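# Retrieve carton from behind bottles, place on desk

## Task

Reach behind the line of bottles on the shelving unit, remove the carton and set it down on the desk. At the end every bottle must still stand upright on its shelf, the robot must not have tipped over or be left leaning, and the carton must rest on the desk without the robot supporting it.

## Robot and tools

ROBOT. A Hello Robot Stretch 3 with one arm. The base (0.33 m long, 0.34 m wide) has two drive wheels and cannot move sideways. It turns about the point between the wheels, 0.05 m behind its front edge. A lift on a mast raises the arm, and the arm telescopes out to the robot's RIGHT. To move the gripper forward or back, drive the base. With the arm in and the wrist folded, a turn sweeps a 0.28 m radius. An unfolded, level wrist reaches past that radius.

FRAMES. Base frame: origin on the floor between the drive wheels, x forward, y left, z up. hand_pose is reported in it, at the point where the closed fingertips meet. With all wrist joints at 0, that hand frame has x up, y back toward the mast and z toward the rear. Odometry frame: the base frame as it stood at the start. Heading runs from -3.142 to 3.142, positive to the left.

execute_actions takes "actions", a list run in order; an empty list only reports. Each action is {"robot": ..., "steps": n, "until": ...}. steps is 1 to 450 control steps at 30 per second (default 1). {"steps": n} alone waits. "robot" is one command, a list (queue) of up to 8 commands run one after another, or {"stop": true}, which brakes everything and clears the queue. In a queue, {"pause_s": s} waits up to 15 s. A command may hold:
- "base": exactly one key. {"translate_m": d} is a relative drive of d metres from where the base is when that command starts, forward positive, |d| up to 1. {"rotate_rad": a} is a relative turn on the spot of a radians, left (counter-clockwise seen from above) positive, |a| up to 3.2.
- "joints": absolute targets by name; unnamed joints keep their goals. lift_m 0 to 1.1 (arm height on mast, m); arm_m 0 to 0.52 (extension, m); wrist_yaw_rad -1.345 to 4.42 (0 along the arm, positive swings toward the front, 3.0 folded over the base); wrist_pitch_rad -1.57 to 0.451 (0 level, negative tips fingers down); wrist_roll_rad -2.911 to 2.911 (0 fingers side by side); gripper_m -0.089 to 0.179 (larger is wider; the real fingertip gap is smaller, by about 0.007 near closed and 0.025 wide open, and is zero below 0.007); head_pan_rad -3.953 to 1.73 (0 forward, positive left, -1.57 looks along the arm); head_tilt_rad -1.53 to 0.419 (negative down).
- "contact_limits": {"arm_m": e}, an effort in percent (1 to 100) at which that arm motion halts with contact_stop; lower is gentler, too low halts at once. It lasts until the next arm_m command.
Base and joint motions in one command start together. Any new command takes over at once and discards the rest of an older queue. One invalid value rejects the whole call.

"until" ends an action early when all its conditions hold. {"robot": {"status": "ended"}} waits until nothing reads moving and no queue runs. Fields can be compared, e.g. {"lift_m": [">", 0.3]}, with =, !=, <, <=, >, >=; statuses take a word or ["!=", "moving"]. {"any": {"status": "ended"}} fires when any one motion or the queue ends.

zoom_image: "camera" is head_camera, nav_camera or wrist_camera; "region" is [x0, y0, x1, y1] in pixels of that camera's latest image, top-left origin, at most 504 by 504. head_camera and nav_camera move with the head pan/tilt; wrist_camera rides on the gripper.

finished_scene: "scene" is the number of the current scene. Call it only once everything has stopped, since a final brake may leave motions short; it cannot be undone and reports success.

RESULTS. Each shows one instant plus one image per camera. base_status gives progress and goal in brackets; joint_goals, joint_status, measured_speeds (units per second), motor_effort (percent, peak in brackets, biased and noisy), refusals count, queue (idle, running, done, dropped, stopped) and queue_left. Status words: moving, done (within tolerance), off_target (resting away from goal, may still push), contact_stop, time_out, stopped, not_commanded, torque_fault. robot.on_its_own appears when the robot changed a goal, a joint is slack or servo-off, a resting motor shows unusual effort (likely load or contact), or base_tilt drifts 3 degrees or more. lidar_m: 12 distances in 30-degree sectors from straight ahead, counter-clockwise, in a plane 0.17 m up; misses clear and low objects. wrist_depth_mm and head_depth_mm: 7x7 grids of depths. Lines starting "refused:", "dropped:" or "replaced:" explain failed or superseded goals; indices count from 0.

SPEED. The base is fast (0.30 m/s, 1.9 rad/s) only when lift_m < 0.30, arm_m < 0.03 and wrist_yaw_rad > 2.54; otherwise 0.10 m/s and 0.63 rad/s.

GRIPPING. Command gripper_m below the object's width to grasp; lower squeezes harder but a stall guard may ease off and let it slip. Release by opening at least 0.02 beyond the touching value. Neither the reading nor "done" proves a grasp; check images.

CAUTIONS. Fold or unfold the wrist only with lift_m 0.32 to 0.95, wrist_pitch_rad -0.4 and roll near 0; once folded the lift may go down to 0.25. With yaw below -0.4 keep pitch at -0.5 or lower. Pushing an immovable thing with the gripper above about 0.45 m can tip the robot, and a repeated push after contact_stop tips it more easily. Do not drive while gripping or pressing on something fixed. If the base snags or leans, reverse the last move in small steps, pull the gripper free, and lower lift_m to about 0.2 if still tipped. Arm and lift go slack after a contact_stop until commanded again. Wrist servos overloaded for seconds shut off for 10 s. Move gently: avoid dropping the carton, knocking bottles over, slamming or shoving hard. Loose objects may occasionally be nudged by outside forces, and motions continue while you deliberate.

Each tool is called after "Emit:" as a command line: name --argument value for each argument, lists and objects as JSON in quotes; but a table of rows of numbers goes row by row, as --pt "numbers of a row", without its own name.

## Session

Emit:
execute_actions --actions '[]'

Scene clock: 0.00 s.
robot.base_odometry: x=+0.000 y=+0.000 heading=+0.000 (m, m, rad; robot's odometry frame)
robot.turned_by_wheels: +0.000 (rad since the last result)
robot.turned_by_imu: +0.000 (rad since the last result)
robot.base_tilt: forward=+1.6 right=-0.7 (deg)
robot.lidar_m: 1.60 1.83 2.63 2.13 2.27 1.78 1.76 1.87 1.87 1.75 2.31 2.02
robot.head_depth_mm: 1884 1891 1896 1890 1890 1874 1719 / 1907 1905 1908 1920 1921 1896 1696 / 1925 1935 1940 1940 1941 1931 1710 / 1962 1966 1966 1963 1974 1942 1720 / 1987 1994 1995 1991 1995 1982 1660 / 1996 2017 2021 2029 2020 1999 1752 / 1976 2034 2041 2042 2036 2044 1761
robot.base_status: not_commanded
robot.joint_positions: lift_m=+0.552 arm_m=-0.001 wrist_yaw_rad=+3.033 wrist_pitch_rad=-0.569 wrist_roll_rad=+0.017 gripper_m=+0.037 head_pan_rad=+0.001 head_tilt_rad=+0.016
robot.joint_goals: lift_m=+0.552 arm_m=-0.001 wrist_yaw_rad=+3.033 wrist_pitch_rad=-0.569 wrist_roll_rad=+0.017 gripper_m=+0.037 head_pan_rad=+0.001 head_tilt_rad=+0.016
robot.joint_status: lift_m=not_commanded arm_m=not_commanded wrist_yaw_rad=not_commanded wrist_pitch_rad=not_commanded wrist_roll_rad=not_commanded gripper_m=not_commanded head_pan_rad=not_commanded head_tilt_rad=not_commanded
robot.measured_speeds: translate_m=+0.000 rotate_rad=+0.000 lift_m=+0.000 arm_m=+0.000 wrist_yaw_rad=+0.000 wrist_pitch_rad=+0.000 wrist_roll_rad=+0.000 head_pan_rad=+0.000 head_tilt_rad=+0.000
robot: refusals=0 queue=idle queue_left=0
robot.motor_effort: left_wheel=+0 right_wheel=+1 lift_m=+30 arm_m=-1 wrist_yaw_rad=+0 wrist_pitch_rad=+7 wrist_roll_rad=+0 gripper_m=+1 head_pan_rad=-1 head_tilt_rad=+1 (%)
robot.hand_pose: x=+0.0007 y=+0.0581 z=+0.5321 quat_wxyz=(+0.237, +0.694, +0.160, +0.661) (m; robot's base frame)
robot.wrist_depth_mm: - - - - - - - / - - - - - - - / - - - - - - - / 879 894 925 933 949 959 - / 764 776 - 818 815 820 822 / 674 687 - 689 712 711 721 / 598 616 - 641 624 641 649
pictures: head_camera (sideways: a quarter turn clockwise sets it upright), nav_camera (sideways: a quarter turn counterclockwise sets it upright), wrist_camera
Images, in order (width x height): head_camera 896x504, nav_camera 672x504, wrist_camera 644x364.

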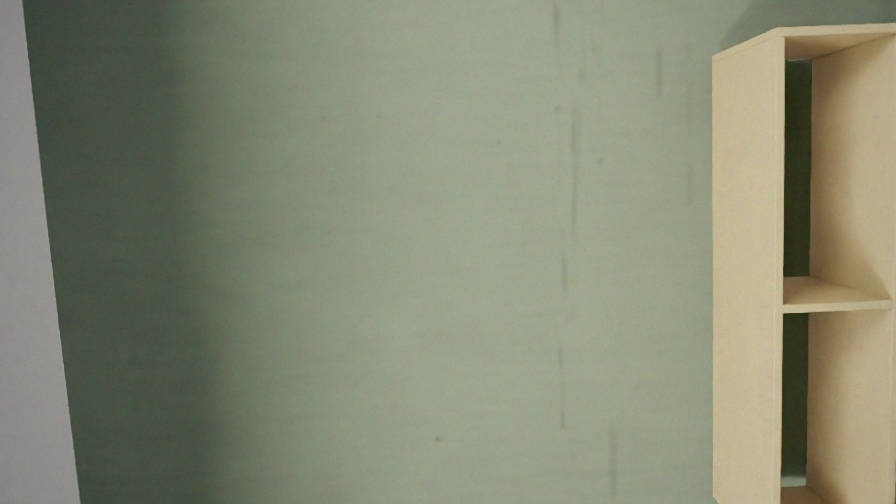

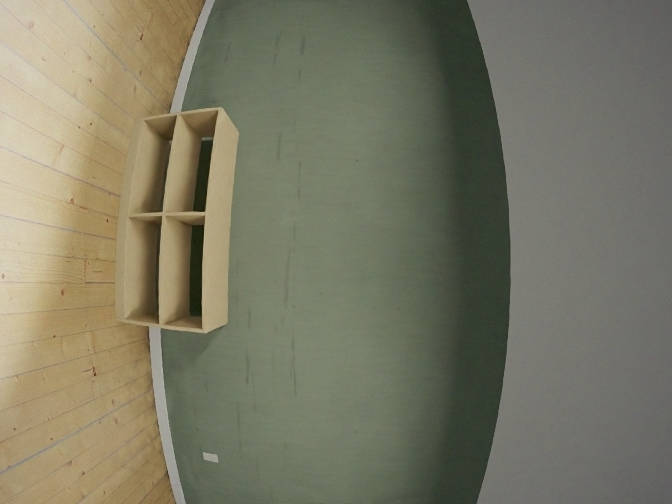

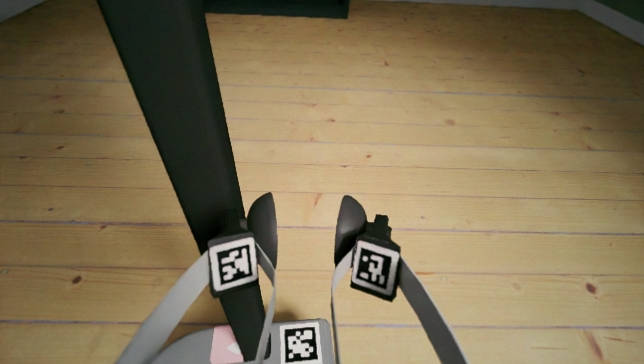

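Emit:
execute_actions --actions '[{"robot": {"joints": {"head_pan_rad": 1.6, "head_tilt_rad": -0.3, "lift_m": 0.27, "wrist_pitch_rad": -0.4}}, "steps": 150, "until": {"robot": {"head_pan_rad_status": ["!=", "moving"]}}}]'

Scene clock: 4.93 s.
robot.base_odometry: x=+0.000 y=+0.000 heading=+0.000 (m, m, rad; robot's odometry frame)
robot.turned_by_wheels: +0.000 (rad since the last result)
robot.turned_by_imu: +0.001 (rad since the last result)
robot.base_tilt: forward=+1.6 right=-0.6 (deg)
robot.lidar_m: 1.60 1.83 2.63 2.13 2.27 1.78 1.76 1.86 1.87 1.75 2.31 2.03
robot.head_depth_mm: 2201 2346 2453 2599 2638 1966 1552 / 2190 2307 2428 2466 2416 1972 1560 / 2250 2378 2470 2383 2547 2001 1576 / 2275 2417 2498 2251 2575 2014 1590 / 2301 2405 2516 2394 2472 2032 1591 / 2098 2242 2583 2761 2780 2038 1605 / 2385 2533 2659 2840 2828 2057 1611
robot.base_status: not_commanded
robot.joint_positions: lift_m=+0.432 arm_m=-0.001 wrist_yaw_rad=+3.033 wrist_pitch_rad=-0.419 wrist_roll_rad=+0.017 gripper_m=+0.037 head_pan_rad=+1.593 head_tilt_rad=-0.296
robot.joint_goals: lift_m=+0.270 arm_m=-0.001 wrist_yaw_rad=+3.033 wrist_pitch_rad=-0.400 wrist_roll_rad=+0.017 gripper_m=+0.037 head_pan_rad=+1.600 head_tilt_rad=-0.300
robot.joint_status: lift_m=moving arm_m=not_commanded wrist_yaw_rad=not_commanded wrist_pitch_rad=moving wrist_roll_rad=not_commanded gripper_m=not_commanded head_pan_rad=done head_tilt_rad=done
robot.measured_speeds: translate_m=+0.000 rotate_rad=+0.000 lift_m=-0.110 arm_m=+0.000 wrist_yaw_rad=+0.000 wrist_pitch_rad=+0.000 wrist_roll_rad=+0.000 head_pan_rad=+0.000 head_tilt_rad=+0.000
robot: refusals=0 queue=running queue_left=0
robot.motor_effort: left_wheel=+1(1) right_wheel=+0(0) lift_m=+20(31) arm_m=-1(1) wrist_yaw_rad=+0(0) wrist_pitch_rad=+12(11) wrist_roll_rad=+0(1) gripper_m=+0(0) head_pan_rad=+2(27) head_tilt_rad=-1(22) (%)
robot.hand_pose: x=+0.0030 y=+0.0794 z=+0.4445 quat_wxyz=(+0.186, +0.704, +0.108, +0.677) (m; robot's base frame)
robot.wrist_depth_mm: - - - - - - - / - - - - - - - / - - - - - - - / 889 906 937 933 949 - - / 734 751 - 764 788 795 802 / 626 639 - 641 667 673 674 / 549 550 563 575 577 585 582
pictures: head_camera (sideways: a quarter turn clockwise sets it upright), nav_camera (sideways: a quarter turn counterclockwise sets it upright), wrist_camera
Images, in order (width x height): head_camera 896x504, nav_camera 672x504, wrist_camera 644x364.

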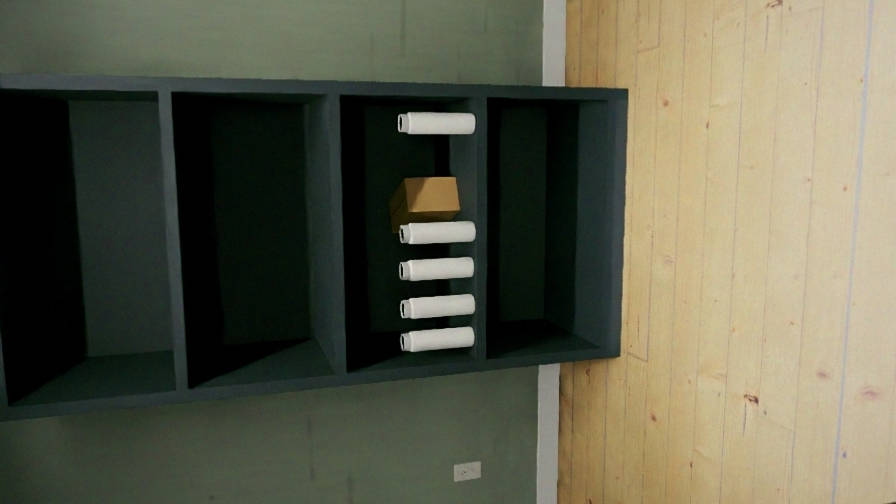

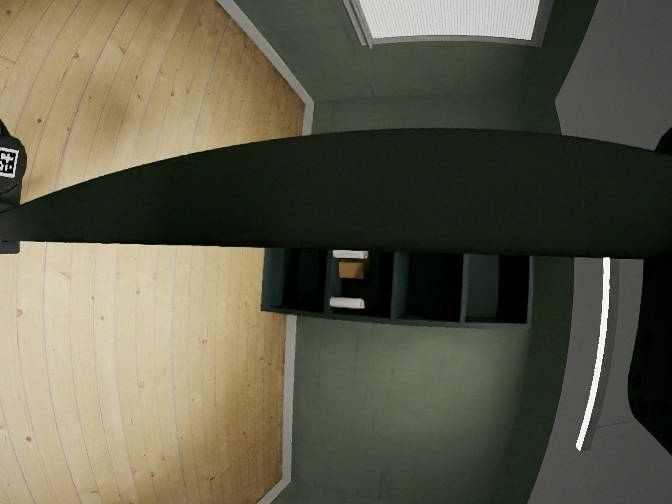

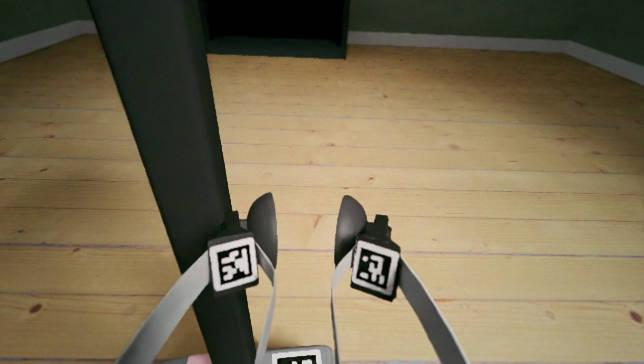

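Emit:
zoom_image --camera "head_camera" --region '[320, 80, 640, 380]'

Region (320, 80, 640, 380) of head_camera's 896x504 image, scaled by 1.575, with more detail than that image has; it fills the top 472 rows of this view, and the rest is white.

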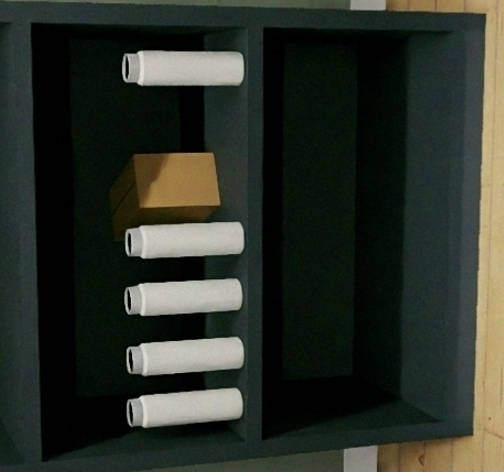

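Emit:
execute_actions --actions '[{"robot": [{"base": {"rotate_rad": 1.375}, "joints": {"head_pan_rad": 0.0, "head_tilt_rad": -0.6}}, {"base": {"translate_m": 1.0}}, {"base": {"translate_m": 0.5}}], "steps": 450, "until": {"robot": {"status": "ended"}}}]'

Scene clock: 56.27 s.
robot.base_odometry: x=+0.292 y=+1.471 heading=+1.375 (m, m, rad; robot's odometry frame)
robot.turned_by_wheels: +1.375 (rad since the last result)
robot.turned_by_imu: +1.378 (rad since the last result)
robot.base_tilt: forward=+1.6 right=-0.6 (deg)
robot.lidar_m: 0.63 1.10 1.03 1.90 1.93 2.50 3.32 2.26 1.52 1.57 1.71 1.16
robot.head_depth_mm: 947 1042 1164 1314 1506 1460 1253 / 942 1034 1152 1299 1492 1474 1260 / 934 1028 1143 1285 1469 1486 1262 / 522 570 645 742 854 959 1195 / 894 977 728 1216 844 1312 1201 / 901 972 737 1216 1071 962 1208 / 891 967 747 1013 1014 964 1212
robot.base_status: done (translate_m +0.5000 of +0.5000)
robot.joint_positions: lift_m=+0.270 arm_m=-0.001 wrist_yaw_rad=+3.033 wrist_pitch_rad=-0.418 wrist_roll_rad=+0.017 gripper_m=+0.037 head_pan_rad=+0.007 head_tilt_rad=-0.593
robot.joint_goals: lift_m=+0.270 arm_m=-0.001 wrist_yaw_rad=+3.033 wrist_pitch_rad=-0.400 wrist_roll_rad=+0.017 gripper_m=+0.037 head_pan_rad=+0.000 head_tilt_rad=-0.600
robot.joint_status: lift_m=done arm_m=not_commanded wrist_yaw_rad=not_commanded wrist_pitch_rad=done wrist_roll_rad=not_commanded gripper_m=not_commanded head_pan_rad=done head_tilt_rad=done
robot.measured_speeds: translate_m=+0.000 rotate_rad=+0.000 lift_m=+0.000 arm_m=+0.000 wrist_yaw_rad=+0.000 wrist_pitch_rad=+0.000 wrist_roll_rad=+0.000 head_pan_rad=+0.000 head_tilt_rad=+0.000
robot: refusals=0 queue=done queue_left=0
robot.motor_effort: left_wheel=-2(9) right_wheel=+2(11) lift_m=+21(22) arm_m=-1(1) wrist_yaw_rad=+0(0) wrist_pitch_rad=+11(11) wrist_roll_rad=+0(1) gripper_m=+1(0) head_pan_rad=-2(27) head_tilt_rad=-2(28) (%)
robot.hand_pose: x=+0.0030 y=+0.0796 z=+0.2830 quat_wxyz=(+0.185, +0.704, +0.108, +0.677) (m; robot's base frame)
robot.wrist_depth_mm: - - - - - 871 904 / - - - - - 945 940 / 815 834 850 868 907 816 779 / 648 645 679 671 690 711 626 / 534 536 - 556 563 570 562 / 458 483 - - 475 483 494 / - - - - 415 417 421
pictures: head_camera (sideways: a quarter turn clockwise sets it upright), nav_camera (sideways: a quarter turn counterclockwise sets it upright), wrist_camera
Images, in order (width x height): head_camera 896x504, nav_camera 672x504, wrist_camera 644x364.

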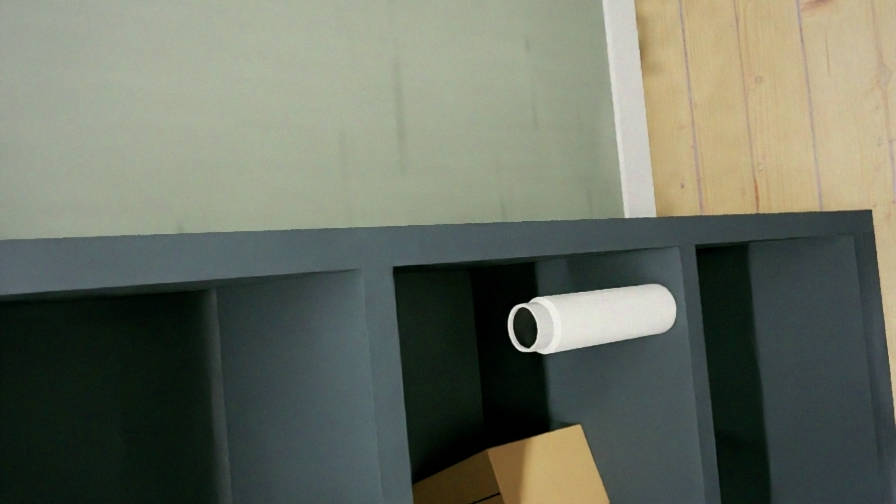

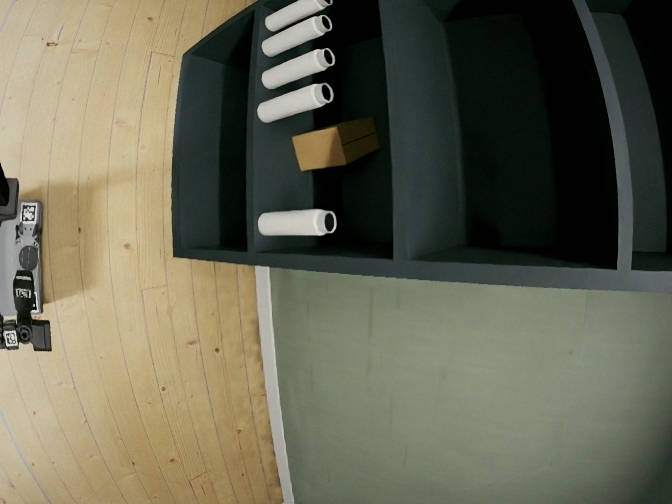

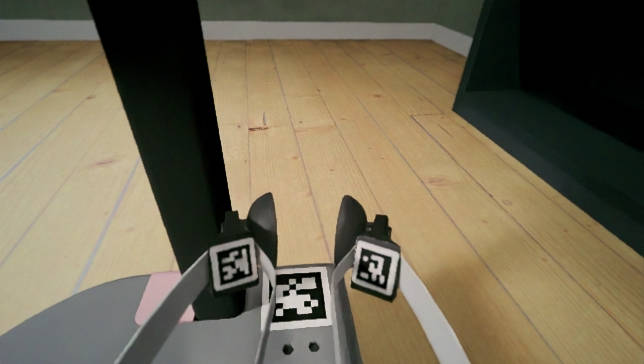

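Emit:
execute_actions --actions '[{"robot": [{"base": {"rotate_rad": 1.92}, "joints": {"head_pan_rad": -1.57, "head_tilt_rad": -0.65}}, {"joints": {"lift_m": 0.68}}], "steps": 450, "until": {"robot": {"base_status": "done", "head_pan_rad_status": "done", "lift_m": [">", 0.3]}}}]'

Scene clock: 63.80 s.
robot.base_odometry: x=+0.292 y=+1.471 heading=-2.988 (m, m, rad; robot's odometry frame)
robot.turned_by_wheels: +1.920 (rad since the last result)
robot.turned_by_imu: +1.909 (rad since the last result)
robot.base_tilt: forward=+1.6 right=-0.7 (deg)
robot.lidar_m: 1.90 2.20 3.30 3.62 1.83 1.52 1.85 1.27 0.62 1.08 1.02 1.90
robot.head_depth_mm: 887 837 649 732 869 1349 1216 / 912 901 688 1210 913 1283 1179 / 932 913 699 1233 972 1344 1208 / 956 928 737 1055 1011 1358 1238 / 978 945 751 1175 1040 1362 1246 / 1004 961 762 1226 1025 1369 1251 / 1029 978 1312 964 1060 1383 1256
robot.base_status: done (rotate_rad +1.9199 of +1.9200)
robot.joint_positions: lift_m=+0.302 arm_m=-0.001 wrist_yaw_rad=+3.033 wrist_pitch_rad=-0.418 wrist_roll_rad=+0.017 gripper_m=+0.037 head_pan_rad=-1.563 head_tilt_rad=-0.642
robot.joint_goals: lift_m=+0.680 arm_m=-0.001 wrist_yaw_rad=+3.033 wrist_pitch_rad=-0.400 wrist_roll_rad=+0.017 gripper_m=+0.037 head_pan_rad=-1.570 head_tilt_rad=-0.650
robot.joint_status: lift_m=moving arm_m=not_commanded wrist_yaw_rad=not_commanded wrist_pitch_rad=done wrist_roll_rad=not_commanded gripper_m=not_commanded head_pan_rad=done head_tilt_rad=done
robot.measured_speeds: translate_m=+0.000 rotate_rad=+0.000 lift_m=+0.109 arm_m=+0.000 wrist_yaw_rad=+0.000 wrist_pitch_rad=+0.000 wrist_roll_rad=+0.000 head_pan_rad=+0.000 head_tilt_rad=+0.000
robot: refusals=0 queue=running queue_left=0
robot.motor_effort: left_wheel=-2(9) right_wheel=+3(11) lift_m=+39(38) arm_m=-1(1) wrist_yaw_rad=+0(0) wrist_pitch_rad=+11(11) wrist_roll_rad=+0(1) gripper_m=+0(0) head_pan_rad=-2(28) head_tilt_rad=-3(11) (%)
robot.hand_pose: x=+0.0030 y=+0.0795 z=+0.3145 quat_wxyz=(+0.185, +0.704, +0.108, +0.677) (m; robot's base frame)
robot.wrist_depth_mm: - - - - - - - / - - - - - - - / 873 879 928 939 965 - - / 689 696 724 736 743 770 775 / 570 579 - 597 605 617 627 / 483 507 - 522 513 519 528 / 433 - - - 441 451 451
pictures: head_camera (sideways: a quarter turn clockwise sets it upright), nav_camera (sideways: a quarter turn counterclockwise sets it upright), wrist_camera
Images, in order (width x height): head_camera 896x504, nav_camera 672x504, wrist_camera 644x364.

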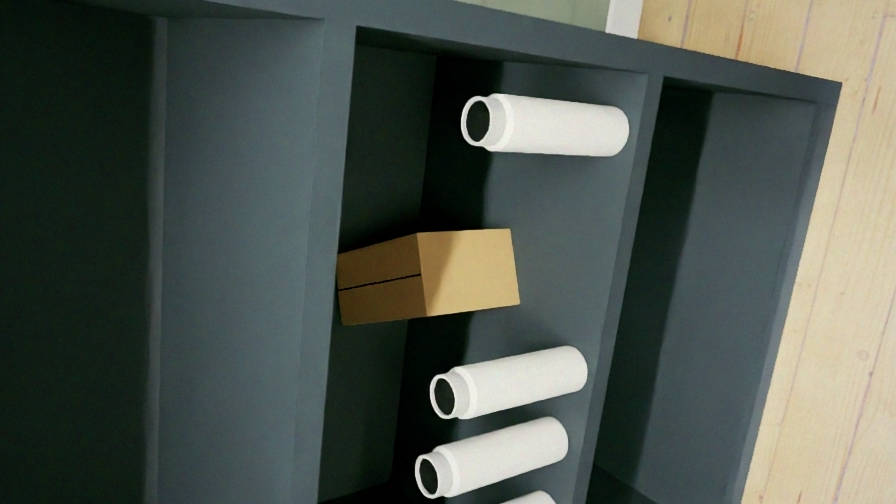

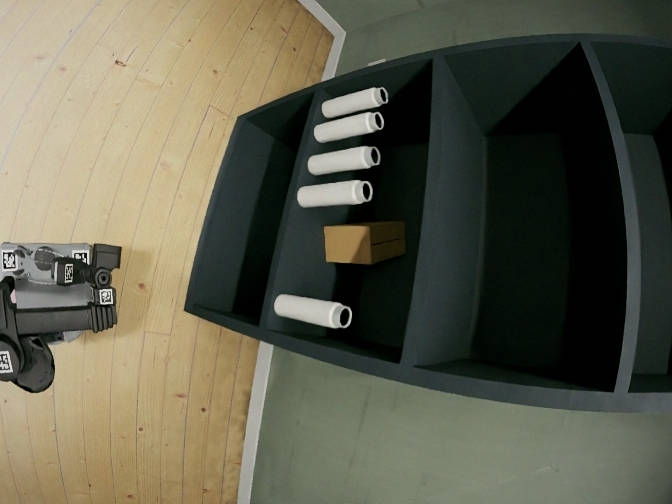

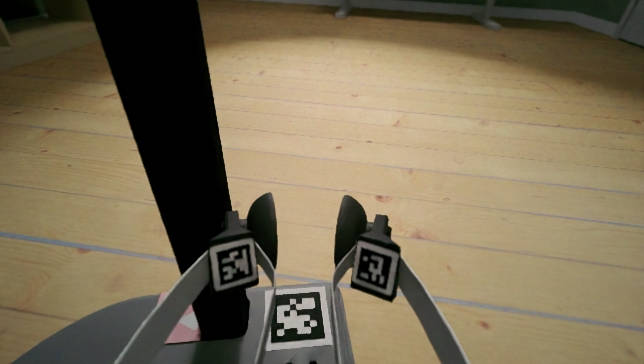

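Emit:
zoom_image --camera "head_camera" --region '[300, 60, 700, 460]'

Region (300, 60, 700, 460) of head_camera's 896x504 image, scaled by 1.260, with more detail than that image has.

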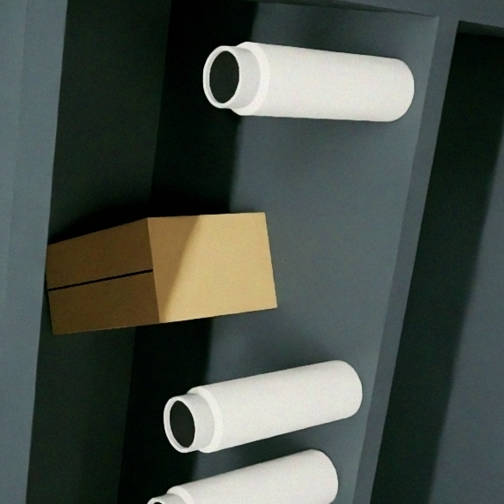

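Emit:
execute_actions --actions '[{"robot": {"base": {"rotate_rad": -0.5}, "joints": {"wrist_yaw_rad": 0.0, "wrist_roll_rad": 0.0, "gripper_m": 0.07}}, "steps": 200, "until": {"robot": {"base_status": ["!=", "moving"]}}}, {"robot": {"base": {"translate_m": 0.206}}, "steps": 200, "until": {"robot": {"base_status": ["!=", "moving"]}}}, {"robot": {"base": {"rotate_rad": 0.6}}, "steps": 200, "until": {"robot": {"base_status": ["!=", "moving"]}}}, {"robot": {"base": {"translate_m": -0.18}, "joints": {"wrist_pitch_rad": -0.3, "head_tilt_rad": -0.7}}, "steps": 200, "until": {"robot": {"status": "ended"}}}]'

Scene clock: 158.57 s.
robot.base_odometry: x=+0.272 y=+1.586 heading=-2.888 (m, m, rad; robot's odometry frame)
robot.turned_by_wheels: +0.100 (rad since the last result)
robot.turned_by_imu: +0.103 (rad since the last result)
robot.base_tilt: forward=+1.5 right=-0.5 (deg)
robot.lidar_m: 1.88 2.31 3.31 3.22 1.61 1.60 1.70 1.08 0.51 0.97 0.93 1.87
robot.head_depth_mm: 806 769 567 1099 727 839 1095 / 831 780 573 1127 929 1220 1150 / 859 789 601 971 955 1248 - / 888 802 631 978 959 1288 1206 / 921 813 641 1174 918 1323 1215 / 955 826 677 1149 965 1326 1224 / 992 839 690 1095 1007 1359 1231
robot.base_status: done (translate_m -0.1800 of -0.1800)
robot.joint_positions: lift_m=+0.680 arm_m=-0.001 wrist_yaw_rad=+0.002 wrist_pitch_rad=-0.320 wrist_roll_rad=+0.005 gripper_m=+0.070 head_pan_rad=-1.563 head_tilt_rad=-0.691
robot.joint_goals: lift_m=+0.680 arm_m=-0.001 wrist_yaw_rad=+0.000 wrist_pitch_rad=-0.300 wrist_roll_rad=+0.000 gripper_m=+0.070 head_pan_rad=-1.570 head_tilt_rad=-0.700
robot.joint_status: lift_m=done arm_m=not_commanded wrist_yaw_rad=done wrist_pitch_rad=done wrist_roll_rad=done gripper_m=done head_pan_rad=done head_tilt_rad=done
robot.measured_speeds: translate_m=+0.000 rotate_rad=+0.000 lift_m=+0.000 arm_m=+0.000 wrist_yaw_rad=+0.000 wrist_pitch_rad=+0.000 wrist_roll_rad=+0.000 head_pan_rad=+0.000 head_tilt_rad=+0.000
robot: refusals=0 queue=done queue_left=0
robot.motor_effort: left_wheel=-2(7) right_wheel=+2(7) lift_m=+37(37) arm_m=-1(1) wrist_yaw_rad=-2(4) wrist_pitch_rad=+12(13) wrist_roll_rad=-4(4) gripper_m=+0(97) head_pan_rad=-2(2) head_tilt_rad=-4(11) (%)
robot.hand_pose: x=-0.0211 y=-0.3793 z=+0.7149 quat_wxyz=(+0.697, +0.113, -0.699, -0.113) (m; robot's base frame)
robot.wrist_depth_mm: 563 727 752 673 614 569 287 / 443 399 794 563 660 446 265 / 483 437 727 516 701 269 247 / 526 488 510 545 553 311 241 / 695 767 441 452 326 338 261 / 771 844 883 402 363 353 713 / 799 767 779 787 772 332 781
pictures: head_camera (sideways: a quarter turn clockwise sets it upright), nav_camera (sideways: a quarter turn counterclockwise sets it upright), wrist_camera
Images, in order (width x height): head_camera 896x504, nav_camera 672x504, wrist_camera 644x364.

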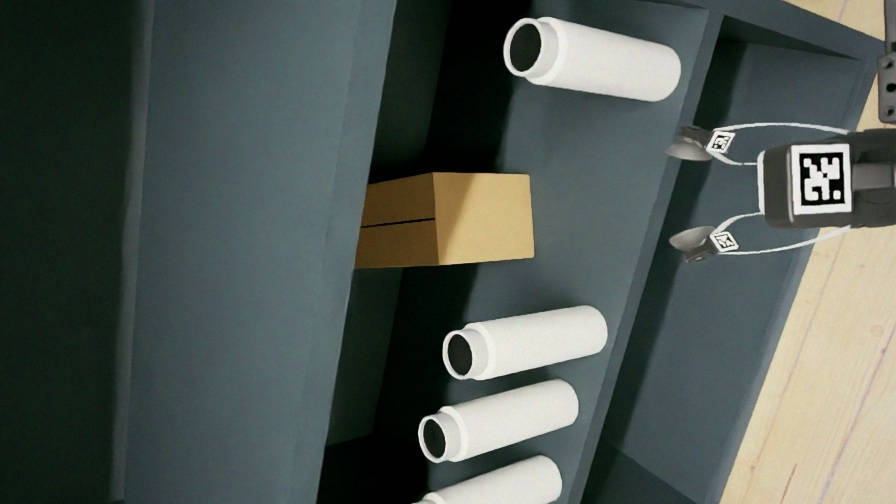

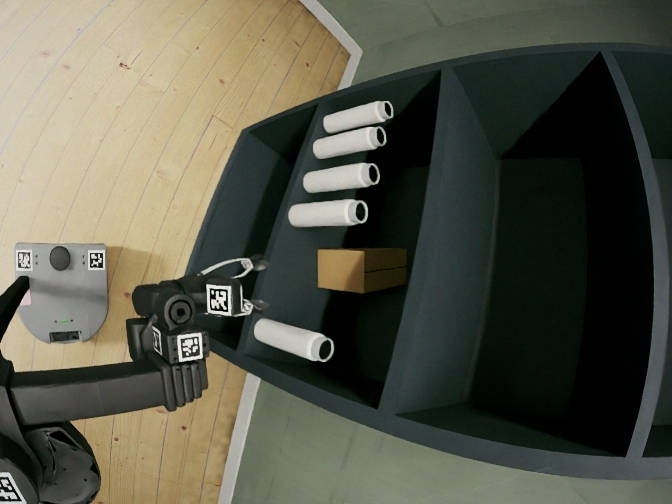

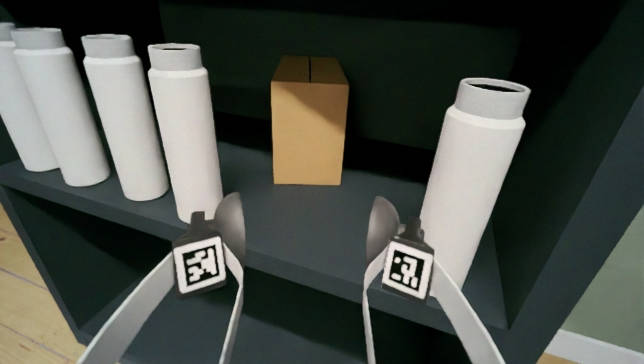

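Emit:
zoom_image --camera "head_camera" --region '[280, 0, 760, 400]'

Region (280, 0, 760, 400) of head_camera's 896x504 image, scaled by 1.050, with more detail than that image has.

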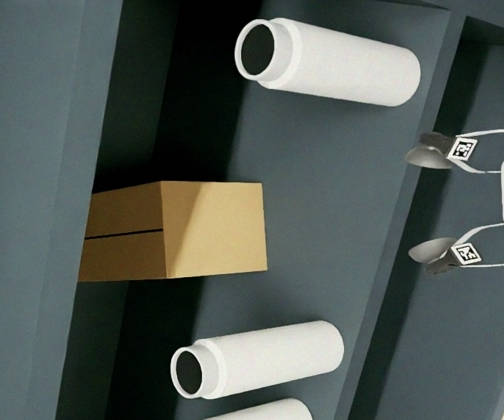

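Emit:
execute_actions --actions '[{"robot": [{"joints": {"wrist_pitch_rad": -0.5, "lift_m": 0.685, "arm_m": 0.345}, "contact_limits": {"arm_m": 30}}, {"joints": {"gripper_m": 0.16}}], "steps": 300, "until": {"robot": {"status": "ended"}}}]'

Scene clock: 185.63 s.
robot.base_odometry: x=+0.272 y=+1.586 heading=-2.888 (m, m, rad; robot's odometry frame)
robot.turned_by_wheels: +0.000 (rad since the last result)
robot.turned_by_imu: +0.001 (rad since the last result)
robot.base_tilt: forward=+1.6 right=-0.7 (deg)
robot.lidar_m: 1.88 2.31 3.32 3.23 1.60 1.60 1.69 1.08 0.52 0.97 0.93 1.86
robot.head_depth_mm: 806 767 565 1096 876 - - / 830 777 573 1143 905 1225 1151 / 861 789 601 965 911 1250 1178 / 887 799 629 972 958 1286 1192 / 921 811 639 1171 919 1317 1219 / 954 824 675 1147 964 1330 1226 / 987 835 687 1093 1007 1360 1233
robot.base_status: done (translate_m -0.1800 of -0.1800)
robot.joint_positions: lift_m=+0.685 arm_m=+0.345 wrist_yaw_rad=+0.001 wrist_pitch_rad=-0.513 wrist_roll_rad=+0.005 gripper_m=+0.160 head_pan_rad=-1.563 head_tilt_rad=-0.691
robot.joint_goals: lift_m=+0.685 arm_m=+0.345 wrist_yaw_rad=+0.000 wrist_pitch_rad=-0.500 wrist_roll_rad=+0.000 gripper_m=+0.160 head_pan_rad=-1.570 head_tilt_rad=-0.700
robot.joint_status: lift_m=done arm_m=done wrist_yaw_rad=done wrist_pitch_rad=done wrist_roll_rad=done gripper_m=done head_pan_rad=done head_tilt_rad=done
robot.measured_speeds: translate_m=+0.000 rotate_rad=+0.000 lift_m=+0.000 arm_m=+0.000 wrist_yaw_rad=+0.000 wrist_pitch_rad=+0.000 wrist_roll_rad=+0.000 head_pan_rad=+0.000 head_tilt_rad=+0.000
robot: refusals=0 queue=done queue_left=0
robot.motor_effort: left_wheel=-2(1) right_wheel=+2(2) lift_m=+37(41) arm_m=+5(7) wrist_yaw_rad=-2(2) wrist_pitch_rad=+8(12) wrist_roll_rad=-3(3) gripper_m=+0(99) head_pan_rad=-3(2) head_tilt_rad=-4(4) (%)
robot.contact_limits: arm_m 30 (drawing in: default 30, maximum 49; extending or still: default 41, maximum 66)
robot.hand_pose: x=-0.0213 y=-0.7010 z=+0.6767 quat_wxyz=(+0.683, +0.180, -0.685, -0.180) (m; robot's base frame)
robot.wrist_depth_mm: 497 491 424 324 356 325 299 / 520 553 238 230 386 355 324 / 473 483 176 179 411 387 352 / 388 396 192 193 408 416 381 / 332 340 231 226 353 377 356 / - 287 280 271 307 - 315 / 254 258 263 266 270 274 280
pictures: head_camera (sideways: a quarter turn clockwise sets it upright), nav_camera (sideways: a quarter turn counterclockwise sets it upright), wrist_camera
Images, in order (width x height): head_camera 896x504, nav_camera 672x504, wrist_camera 644x364.

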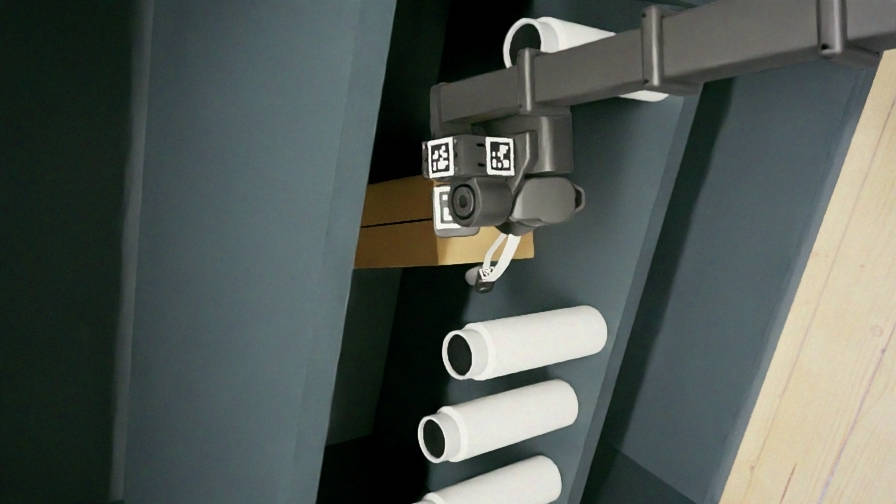

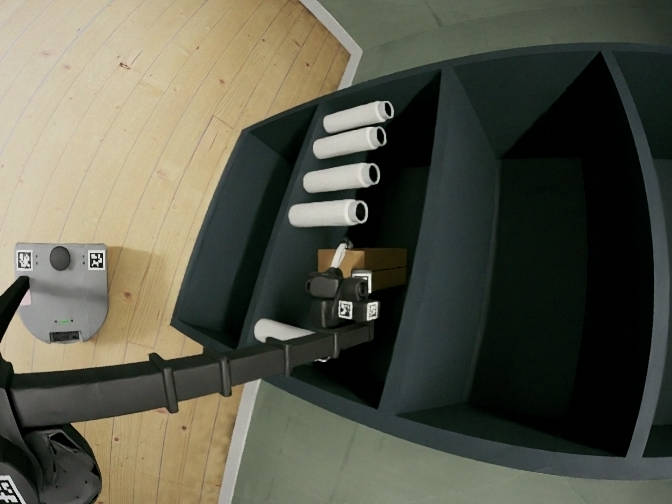

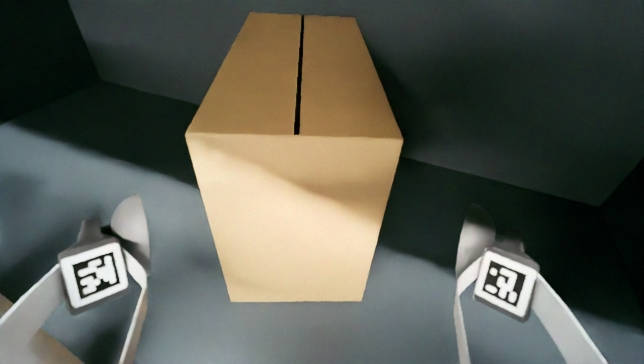

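Emit:
execute_actions --actions '[{"robot": [{"base": {"translate_m": 0.007}, "joints": {"wrist_pitch_rad": -0.58, "lift_m": 0.702, "gripper_m": 0.172}}, {"joints": {"arm_m": 0.52}, "contact_limits": {"arm_m": 25}}], "steps": 300, "until": {"robot": {"status": "ended"}}}]'

Scene clock: 225.47 s.
robot.base_odometry: x=+0.266 y=+1.585 heading=-2.888 (m, m, rad; robot's odometry frame)
robot.turned_by_wheels: +0.000 (rad since the last result)
robot.turned_by_imu: +0.002 (rad since the last result)
robot.base_tilt: forward=+1.6 right=-0.6 (deg)
robot.lidar_m: 1.87 2.30 3.32 3.25 2.08 1.60 1.69 1.08 0.52 0.97 0.93 1.86
robot.head_depth_mm: 807 762 563 1104 885 - - / 833 773 571 1110 928 1218 1152 / 861 784 594 1004 951 1250 1175 / 893 795 627 999 961 1288 1207 / 923 807 639 1169 914 1320 1217 / 957 818 673 1106 974 1323 1225 / 995 832 1151 961 1016 1353 1227
robot.base_status: done (translate_m +0.0070 of +0.0070)
robot.joint_positions: lift_m=+0.702 arm_m=+0.518 wrist_yaw_rad=+0.006 wrist_pitch_rad=-0.582 wrist_roll_rad=+0.002 gripper_m=+0.172 head_pan_rad=-1.563 head_tilt_rad=-0.693
robot.joint_goals: lift_m=+0.702 arm_m=+0.520 wrist_yaw_rad=+0.000 wrist_pitch_rad=-0.580 wrist_roll_rad=+0.000 gripper_m=+0.172 head_pan_rad=-1.570 head_tilt_rad=-0.700
robot.joint_status: lift_m=done arm_m=done wrist_yaw_rad=done wrist_pitch_rad=done wrist_roll_rad=done gripper_m=done head_pan_rad=done head_tilt_rad=done
robot.measured_speeds: translate_m=+0.000 rotate_rad=+0.000 lift_m=+0.000 arm_m=+0.000 wrist_yaw_rad=+0.000 wrist_pitch_rad=+0.000 wrist_roll_rad=+0.000 head_pan_rad=+0.000 head_tilt_rad=+0.000
robot: refusals=0 queue=done queue_left=0
robot.motor_effort: left_wheel=+4(7) right_wheel=-5(5) lift_m=+29(40) arm_m=+6(18) wrist_yaw_rad=-5(6) wrist_pitch_rad=+2(27) wrist_roll_rad=-2(13) gripper_m=-4(64) head_pan_rad=-2(2) head_tilt_rad=-3(4) (%)
robot.contact_limits: arm_m 25 (drawing in: default 30, maximum 49; extending or still: default 41, maximum 66)
robot.hand_pose: x=-0.0204 y=-0.8639 z=+0.6797 quat_wxyz=(+0.677, +0.205, -0.677, -0.202) (m; robot's base frame)
robot.wrist_depth_mm: 356 309 273 245 220 200 184 / 422 357 225 219 239 221 201 / 441 416 174 177 253 244 220 / 375 384 145 149 157 272 244 / 333 223 125 128 131 303 272 / - 111 110 112 114 303 302 / 258 98 99 100 102 271 281
pictures: head_camera (sideways: a quarter turn clockwise sets it upright), nav_camera (sideways: a quarter turn counterclockwise sets it upright), wrist_camera
Images, in order (width x height): head_camera 896x504, nav_camera 672x504, wrist_camera 644x364.

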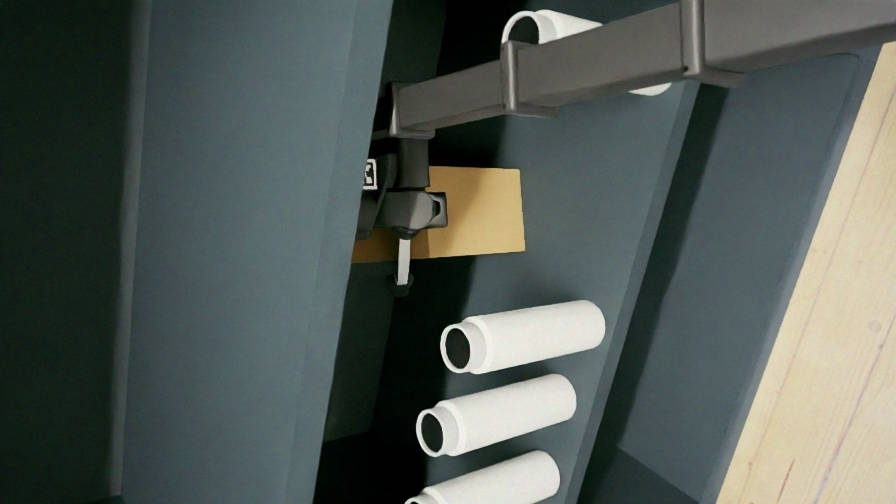

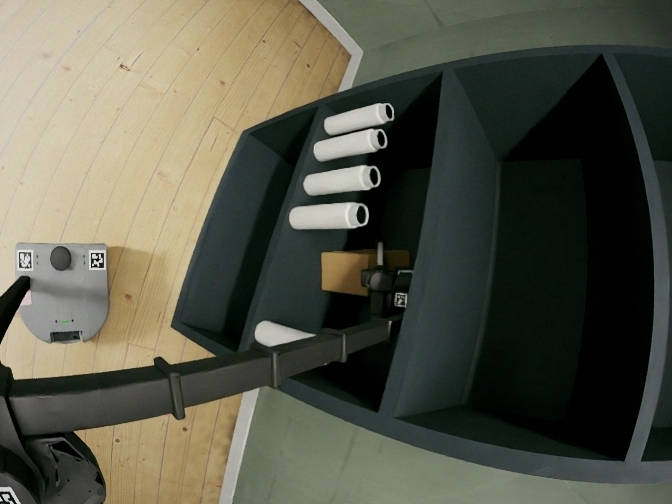

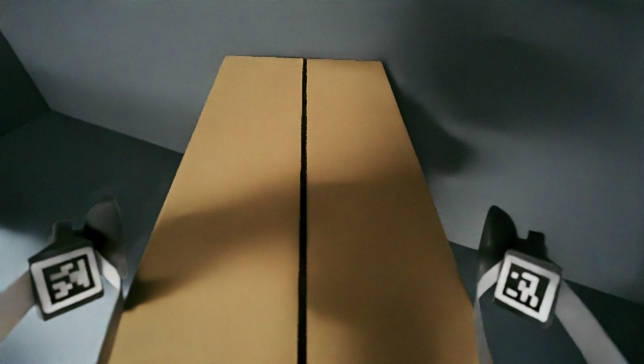

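Emit:
execute_actions --actions '[{"robot": [{"joints": {"lift_m": 0.71}}, {"joints": {"gripper_m": 0.085}}], "steps": 200, "until": {"robot": {"status": "ended"}}}]'

Scene clock: 231.00 s.
robot.base_odometry: x=+0.266 y=+1.585 heading=-2.888 (m, m, rad; robot's odometry frame)
robot.turned_by_wheels: +0.000 (rad since the last result)
robot.turned_by_imu: +0.001 (rad since the last result)
robot.base_tilt: forward=+1.6 right=-0.7 (deg)
robot.lidar_m: 1.87 2.30 3.32 3.24 2.08 1.60 1.69 1.08 0.52 0.97 0.93 1.86
robot.head_depth_mm: 809 761 564 1104 883 - 1127 / 834 773 571 1112 924 1218 1153 / 862 785 592 982 952 1258 1176 / 890 795 627 997 957 1290 1202 / 922 806 639 1166 916 1317 1216 / 956 819 675 1110 969 1330 1229 / 994 832 1153 967 1012 1353 1232
robot.base_status: done (translate_m +0.0070 of +0.0070)
robot.joint_positions: lift_m=+0.710 arm_m=+0.518 wrist_yaw_rad=+0.005 wrist_pitch_rad=-0.561 wrist_roll_rad=+0.002 gripper_m=+0.088 head_pan_rad=-1.563 head_tilt_rad=-0.693
robot.joint_goals: lift_m=+0.710 arm_m=+0.520 wrist_yaw_rad=+0.000 wrist_pitch_rad=-0.580 wrist_roll_rad=+0.000 gripper_m=+0.085 head_pan_rad=-1.570 head_tilt_rad=-0.700
robot.joint_status: lift_m=done arm_m=done wrist_yaw_rad=done wrist_pitch_rad=done wrist_roll_rad=done gripper_m=done head_pan_rad=done head_tilt_rad=done
robot.measured_speeds: translate_m=+0.000 rotate_rad=+0.000 lift_m=+0.000 arm_m=+0.000 wrist_yaw_rad=+0.000 wrist_pitch_rad=+0.000 wrist_roll_rad=+0.000 head_pan_rad=+0.000 head_tilt_rad=+0.000
robot: refusals=0 queue=done queue_left=0
robot.motor_effort: left_wheel=+2(4) right_wheel=-2(5) lift_m=+33(38) arm_m=+5(6) wrist_yaw_rad=-5(6) wrist_pitch_rad=-11(11) wrist_roll_rad=-2(2) gripper_m=-69(100) head_pan_rad=-3(3) head_tilt_rad=-3(3) (%)
robot.contact_limits: arm_m 25 (drawing in: default 30, maximum 49; extending or still: default 41, maximum 66)
robot.hand_pose: x=-0.0206 y=-0.8673 z=+0.6919 quat_wxyz=(+0.680, +0.197, -0.679, -0.195) (m; robot's base frame)
robot.wrist_depth_mm: 348 305 270 241 218 199 183 / 410 352 296 254 240 218 198 / 452 414 204 201 257 240 218 / 397 407 164 167 273 267 239 / 342 248 140 143 146 297 268 / 307 122 123 125 126 321 302 / 266 114 109 111 113 289 293
pictures: head_camera (sideways: a quarter turn clockwise sets it upright), nav_camera (sideways: a quarter turn counterclockwise sets it upright), wrist_camera
Images, in order (width x height): head_camera 896x504, nav_camera 672x504, wrist_camera 644x364.

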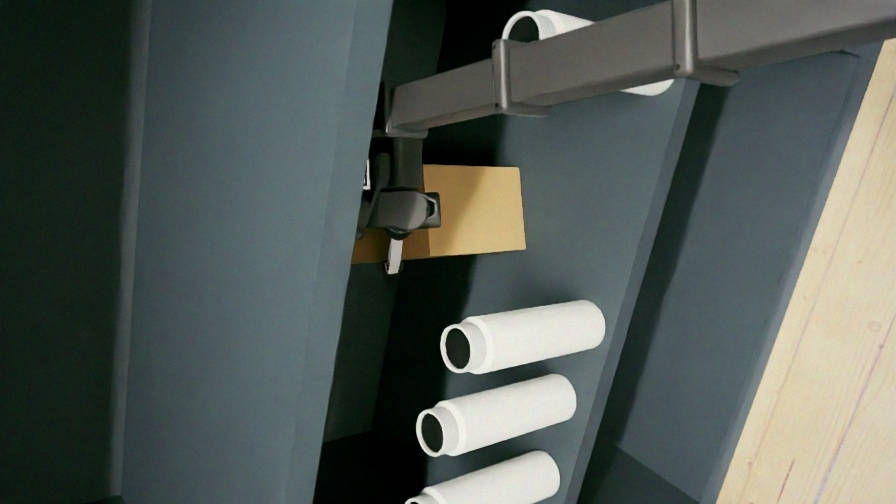

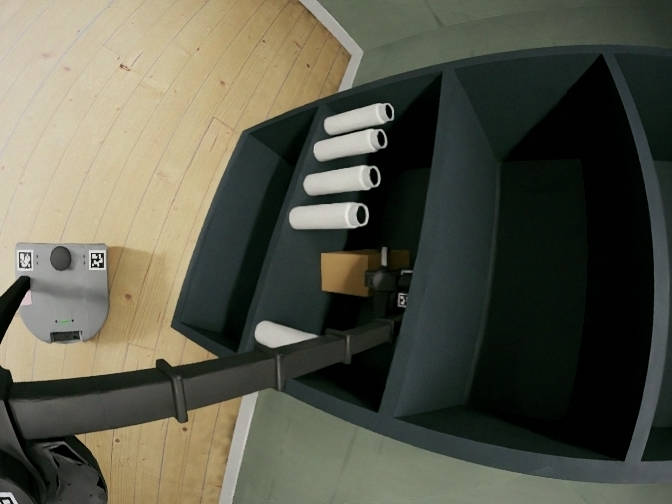

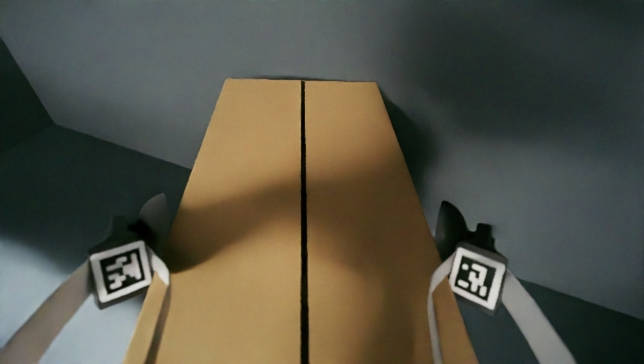

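Emit:
execute_actions --actions '[{"robot": {"joints": {"arm_m": 0.235}, "contact_limits": {"arm_m": 40}}, "steps": 300, "until": {"robot": {"status": "ended"}}}]'

Scene clock: 262.27 s.
robot.base_odometry: x=+0.266 y=+1.585 heading=-2.888 (m, m, rad; robot's odometry frame)
robot.turned_by_wheels: +0.000 (rad since the last result)
robot.turned_by_imu: +0.001 (rad since the last result)
robot.base_tilt: forward=+1.6 right=-0.7 (deg)
robot.lidar_m: 1.87 2.30 3.34 3.25 2.09 1.60 1.70 1.08 0.52 0.97 0.93 1.86
robot.head_depth_mm: 808 763 564 1098 875 - - / 834 773 572 1141 - 1243 1147 / 863 783 598 1154 - 1247 1173 / 890 796 629 1133 784 1280 1204 / 923 806 639 1171 912 1316 1219 / 956 821 673 1109 971 1325 1222 / 997 831 1150 1086 1016 1358 1232
robot.base_status: done (translate_m +0.0070 of +0.0070)
robot.joint_positions: lift_m=+0.710 arm_m=+0.235 wrist_yaw_rad=+0.002 wrist_pitch_rad=-0.551 wrist_roll_rad=-0.011 gripper_m=+0.093 head_pan_rad=-1.563 head_tilt_rad=-0.693
robot.joint_goals: lift_m=+0.710 arm_m=+0.235 wrist_yaw_rad=+0.000 wrist_pitch_rad=-0.580 wrist_roll_rad=+0.000 gripper_m=+0.092 head_pan_rad=-1.570 head_tilt_rad=-0.700
robot.joint_status: lift_m=done arm_m=done wrist_yaw_rad=done wrist_pitch_rad=done wrist_roll_rad=done gripper_m=done head_pan_rad=done head_tilt_rad=done
robot.measured_speeds: translate_m=+0.000 rotate_rad=+0.000 lift_m=+0.000 arm_m=+0.000 wrist_yaw_rad=+0.000 wrist_pitch_rad=+0.000 wrist_roll_rad=+0.000 head_pan_rad=+0.000 head_tilt_rad=+0.000
robot: refusals=0 queue=done queue_left=0
robot.on_its_own: gripper_m is held at +0.092, not at your +0.085, by its stall guard, which is not easing now
robot.motor_effort: left_wheel=+1(3) right_wheel=-1(2) lift_m=+33(32) arm_m=-7(6) wrist_yaw_rad=-2(6) wrist_pitch_rad=-16(17) wrist_roll_rad=+7(7) gripper_m=-23(45) head_pan_rad=-2(3) head_tilt_rad=-2(2) (%)
robot.contact_limits: arm_m 40 (drawing in: default 30, maximum 49; extending or still: default 41, maximum 66)
robot.hand_pose: x=-0.0212 y=-0.5861 z=+0.6939 quat_wxyz=(+0.685, +0.194, -0.676, -0.191) (m; robot's base frame)
robot.wrist_depth_mm: 517 611 556 496 448 413 379 / 164 603 568 231 496 449 403 / 168 472 194 191 510 498 399 / 184 228 160 163 175 449 367 / 238 208 140 142 144 393 338 / 317 123 124 126 127 340 314 / 700 285 111 112 114 289 139
pictures: head_camera (sideways: a quarter turn clockwise sets it upright), nav_camera (sideways: a quarter turn counterclockwise sets it upright), wrist_camera
Images, in order (width x height): head_camera 896x504, nav_camera 672x504, wrist_camera 644x364.

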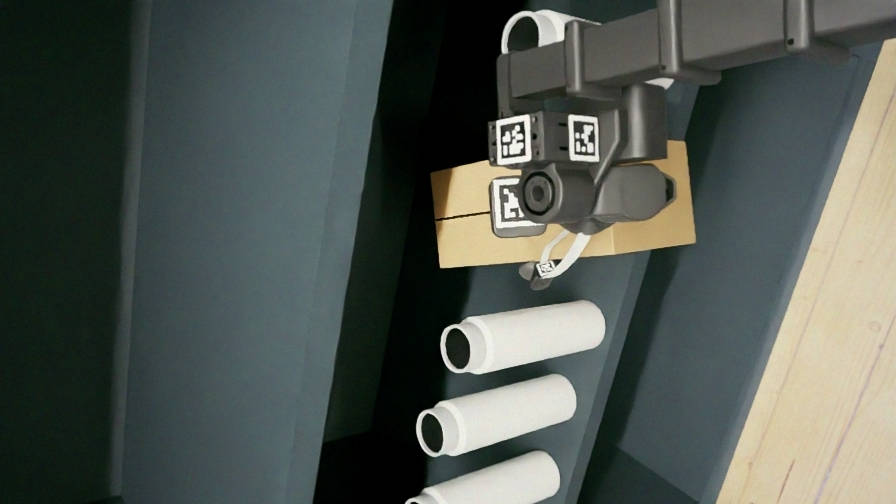

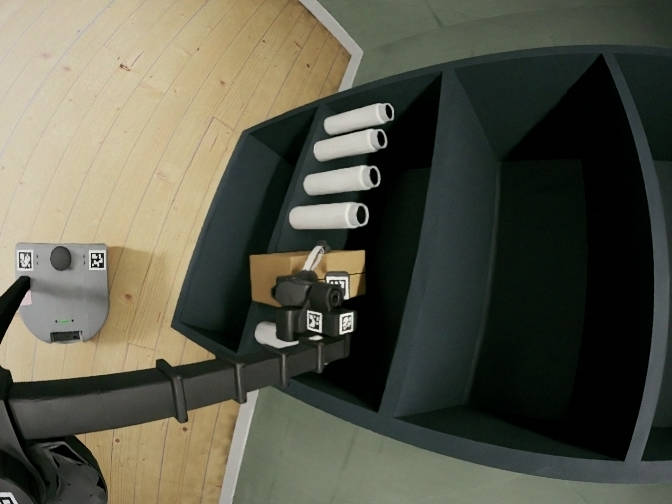

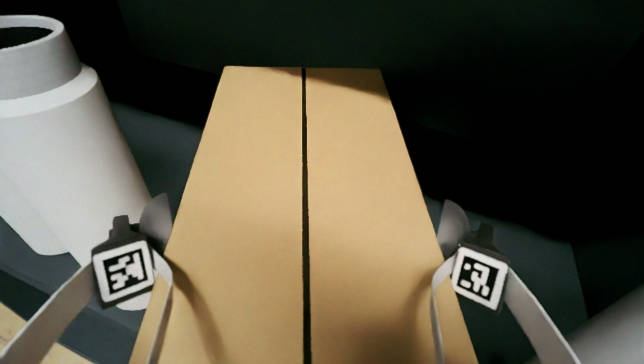

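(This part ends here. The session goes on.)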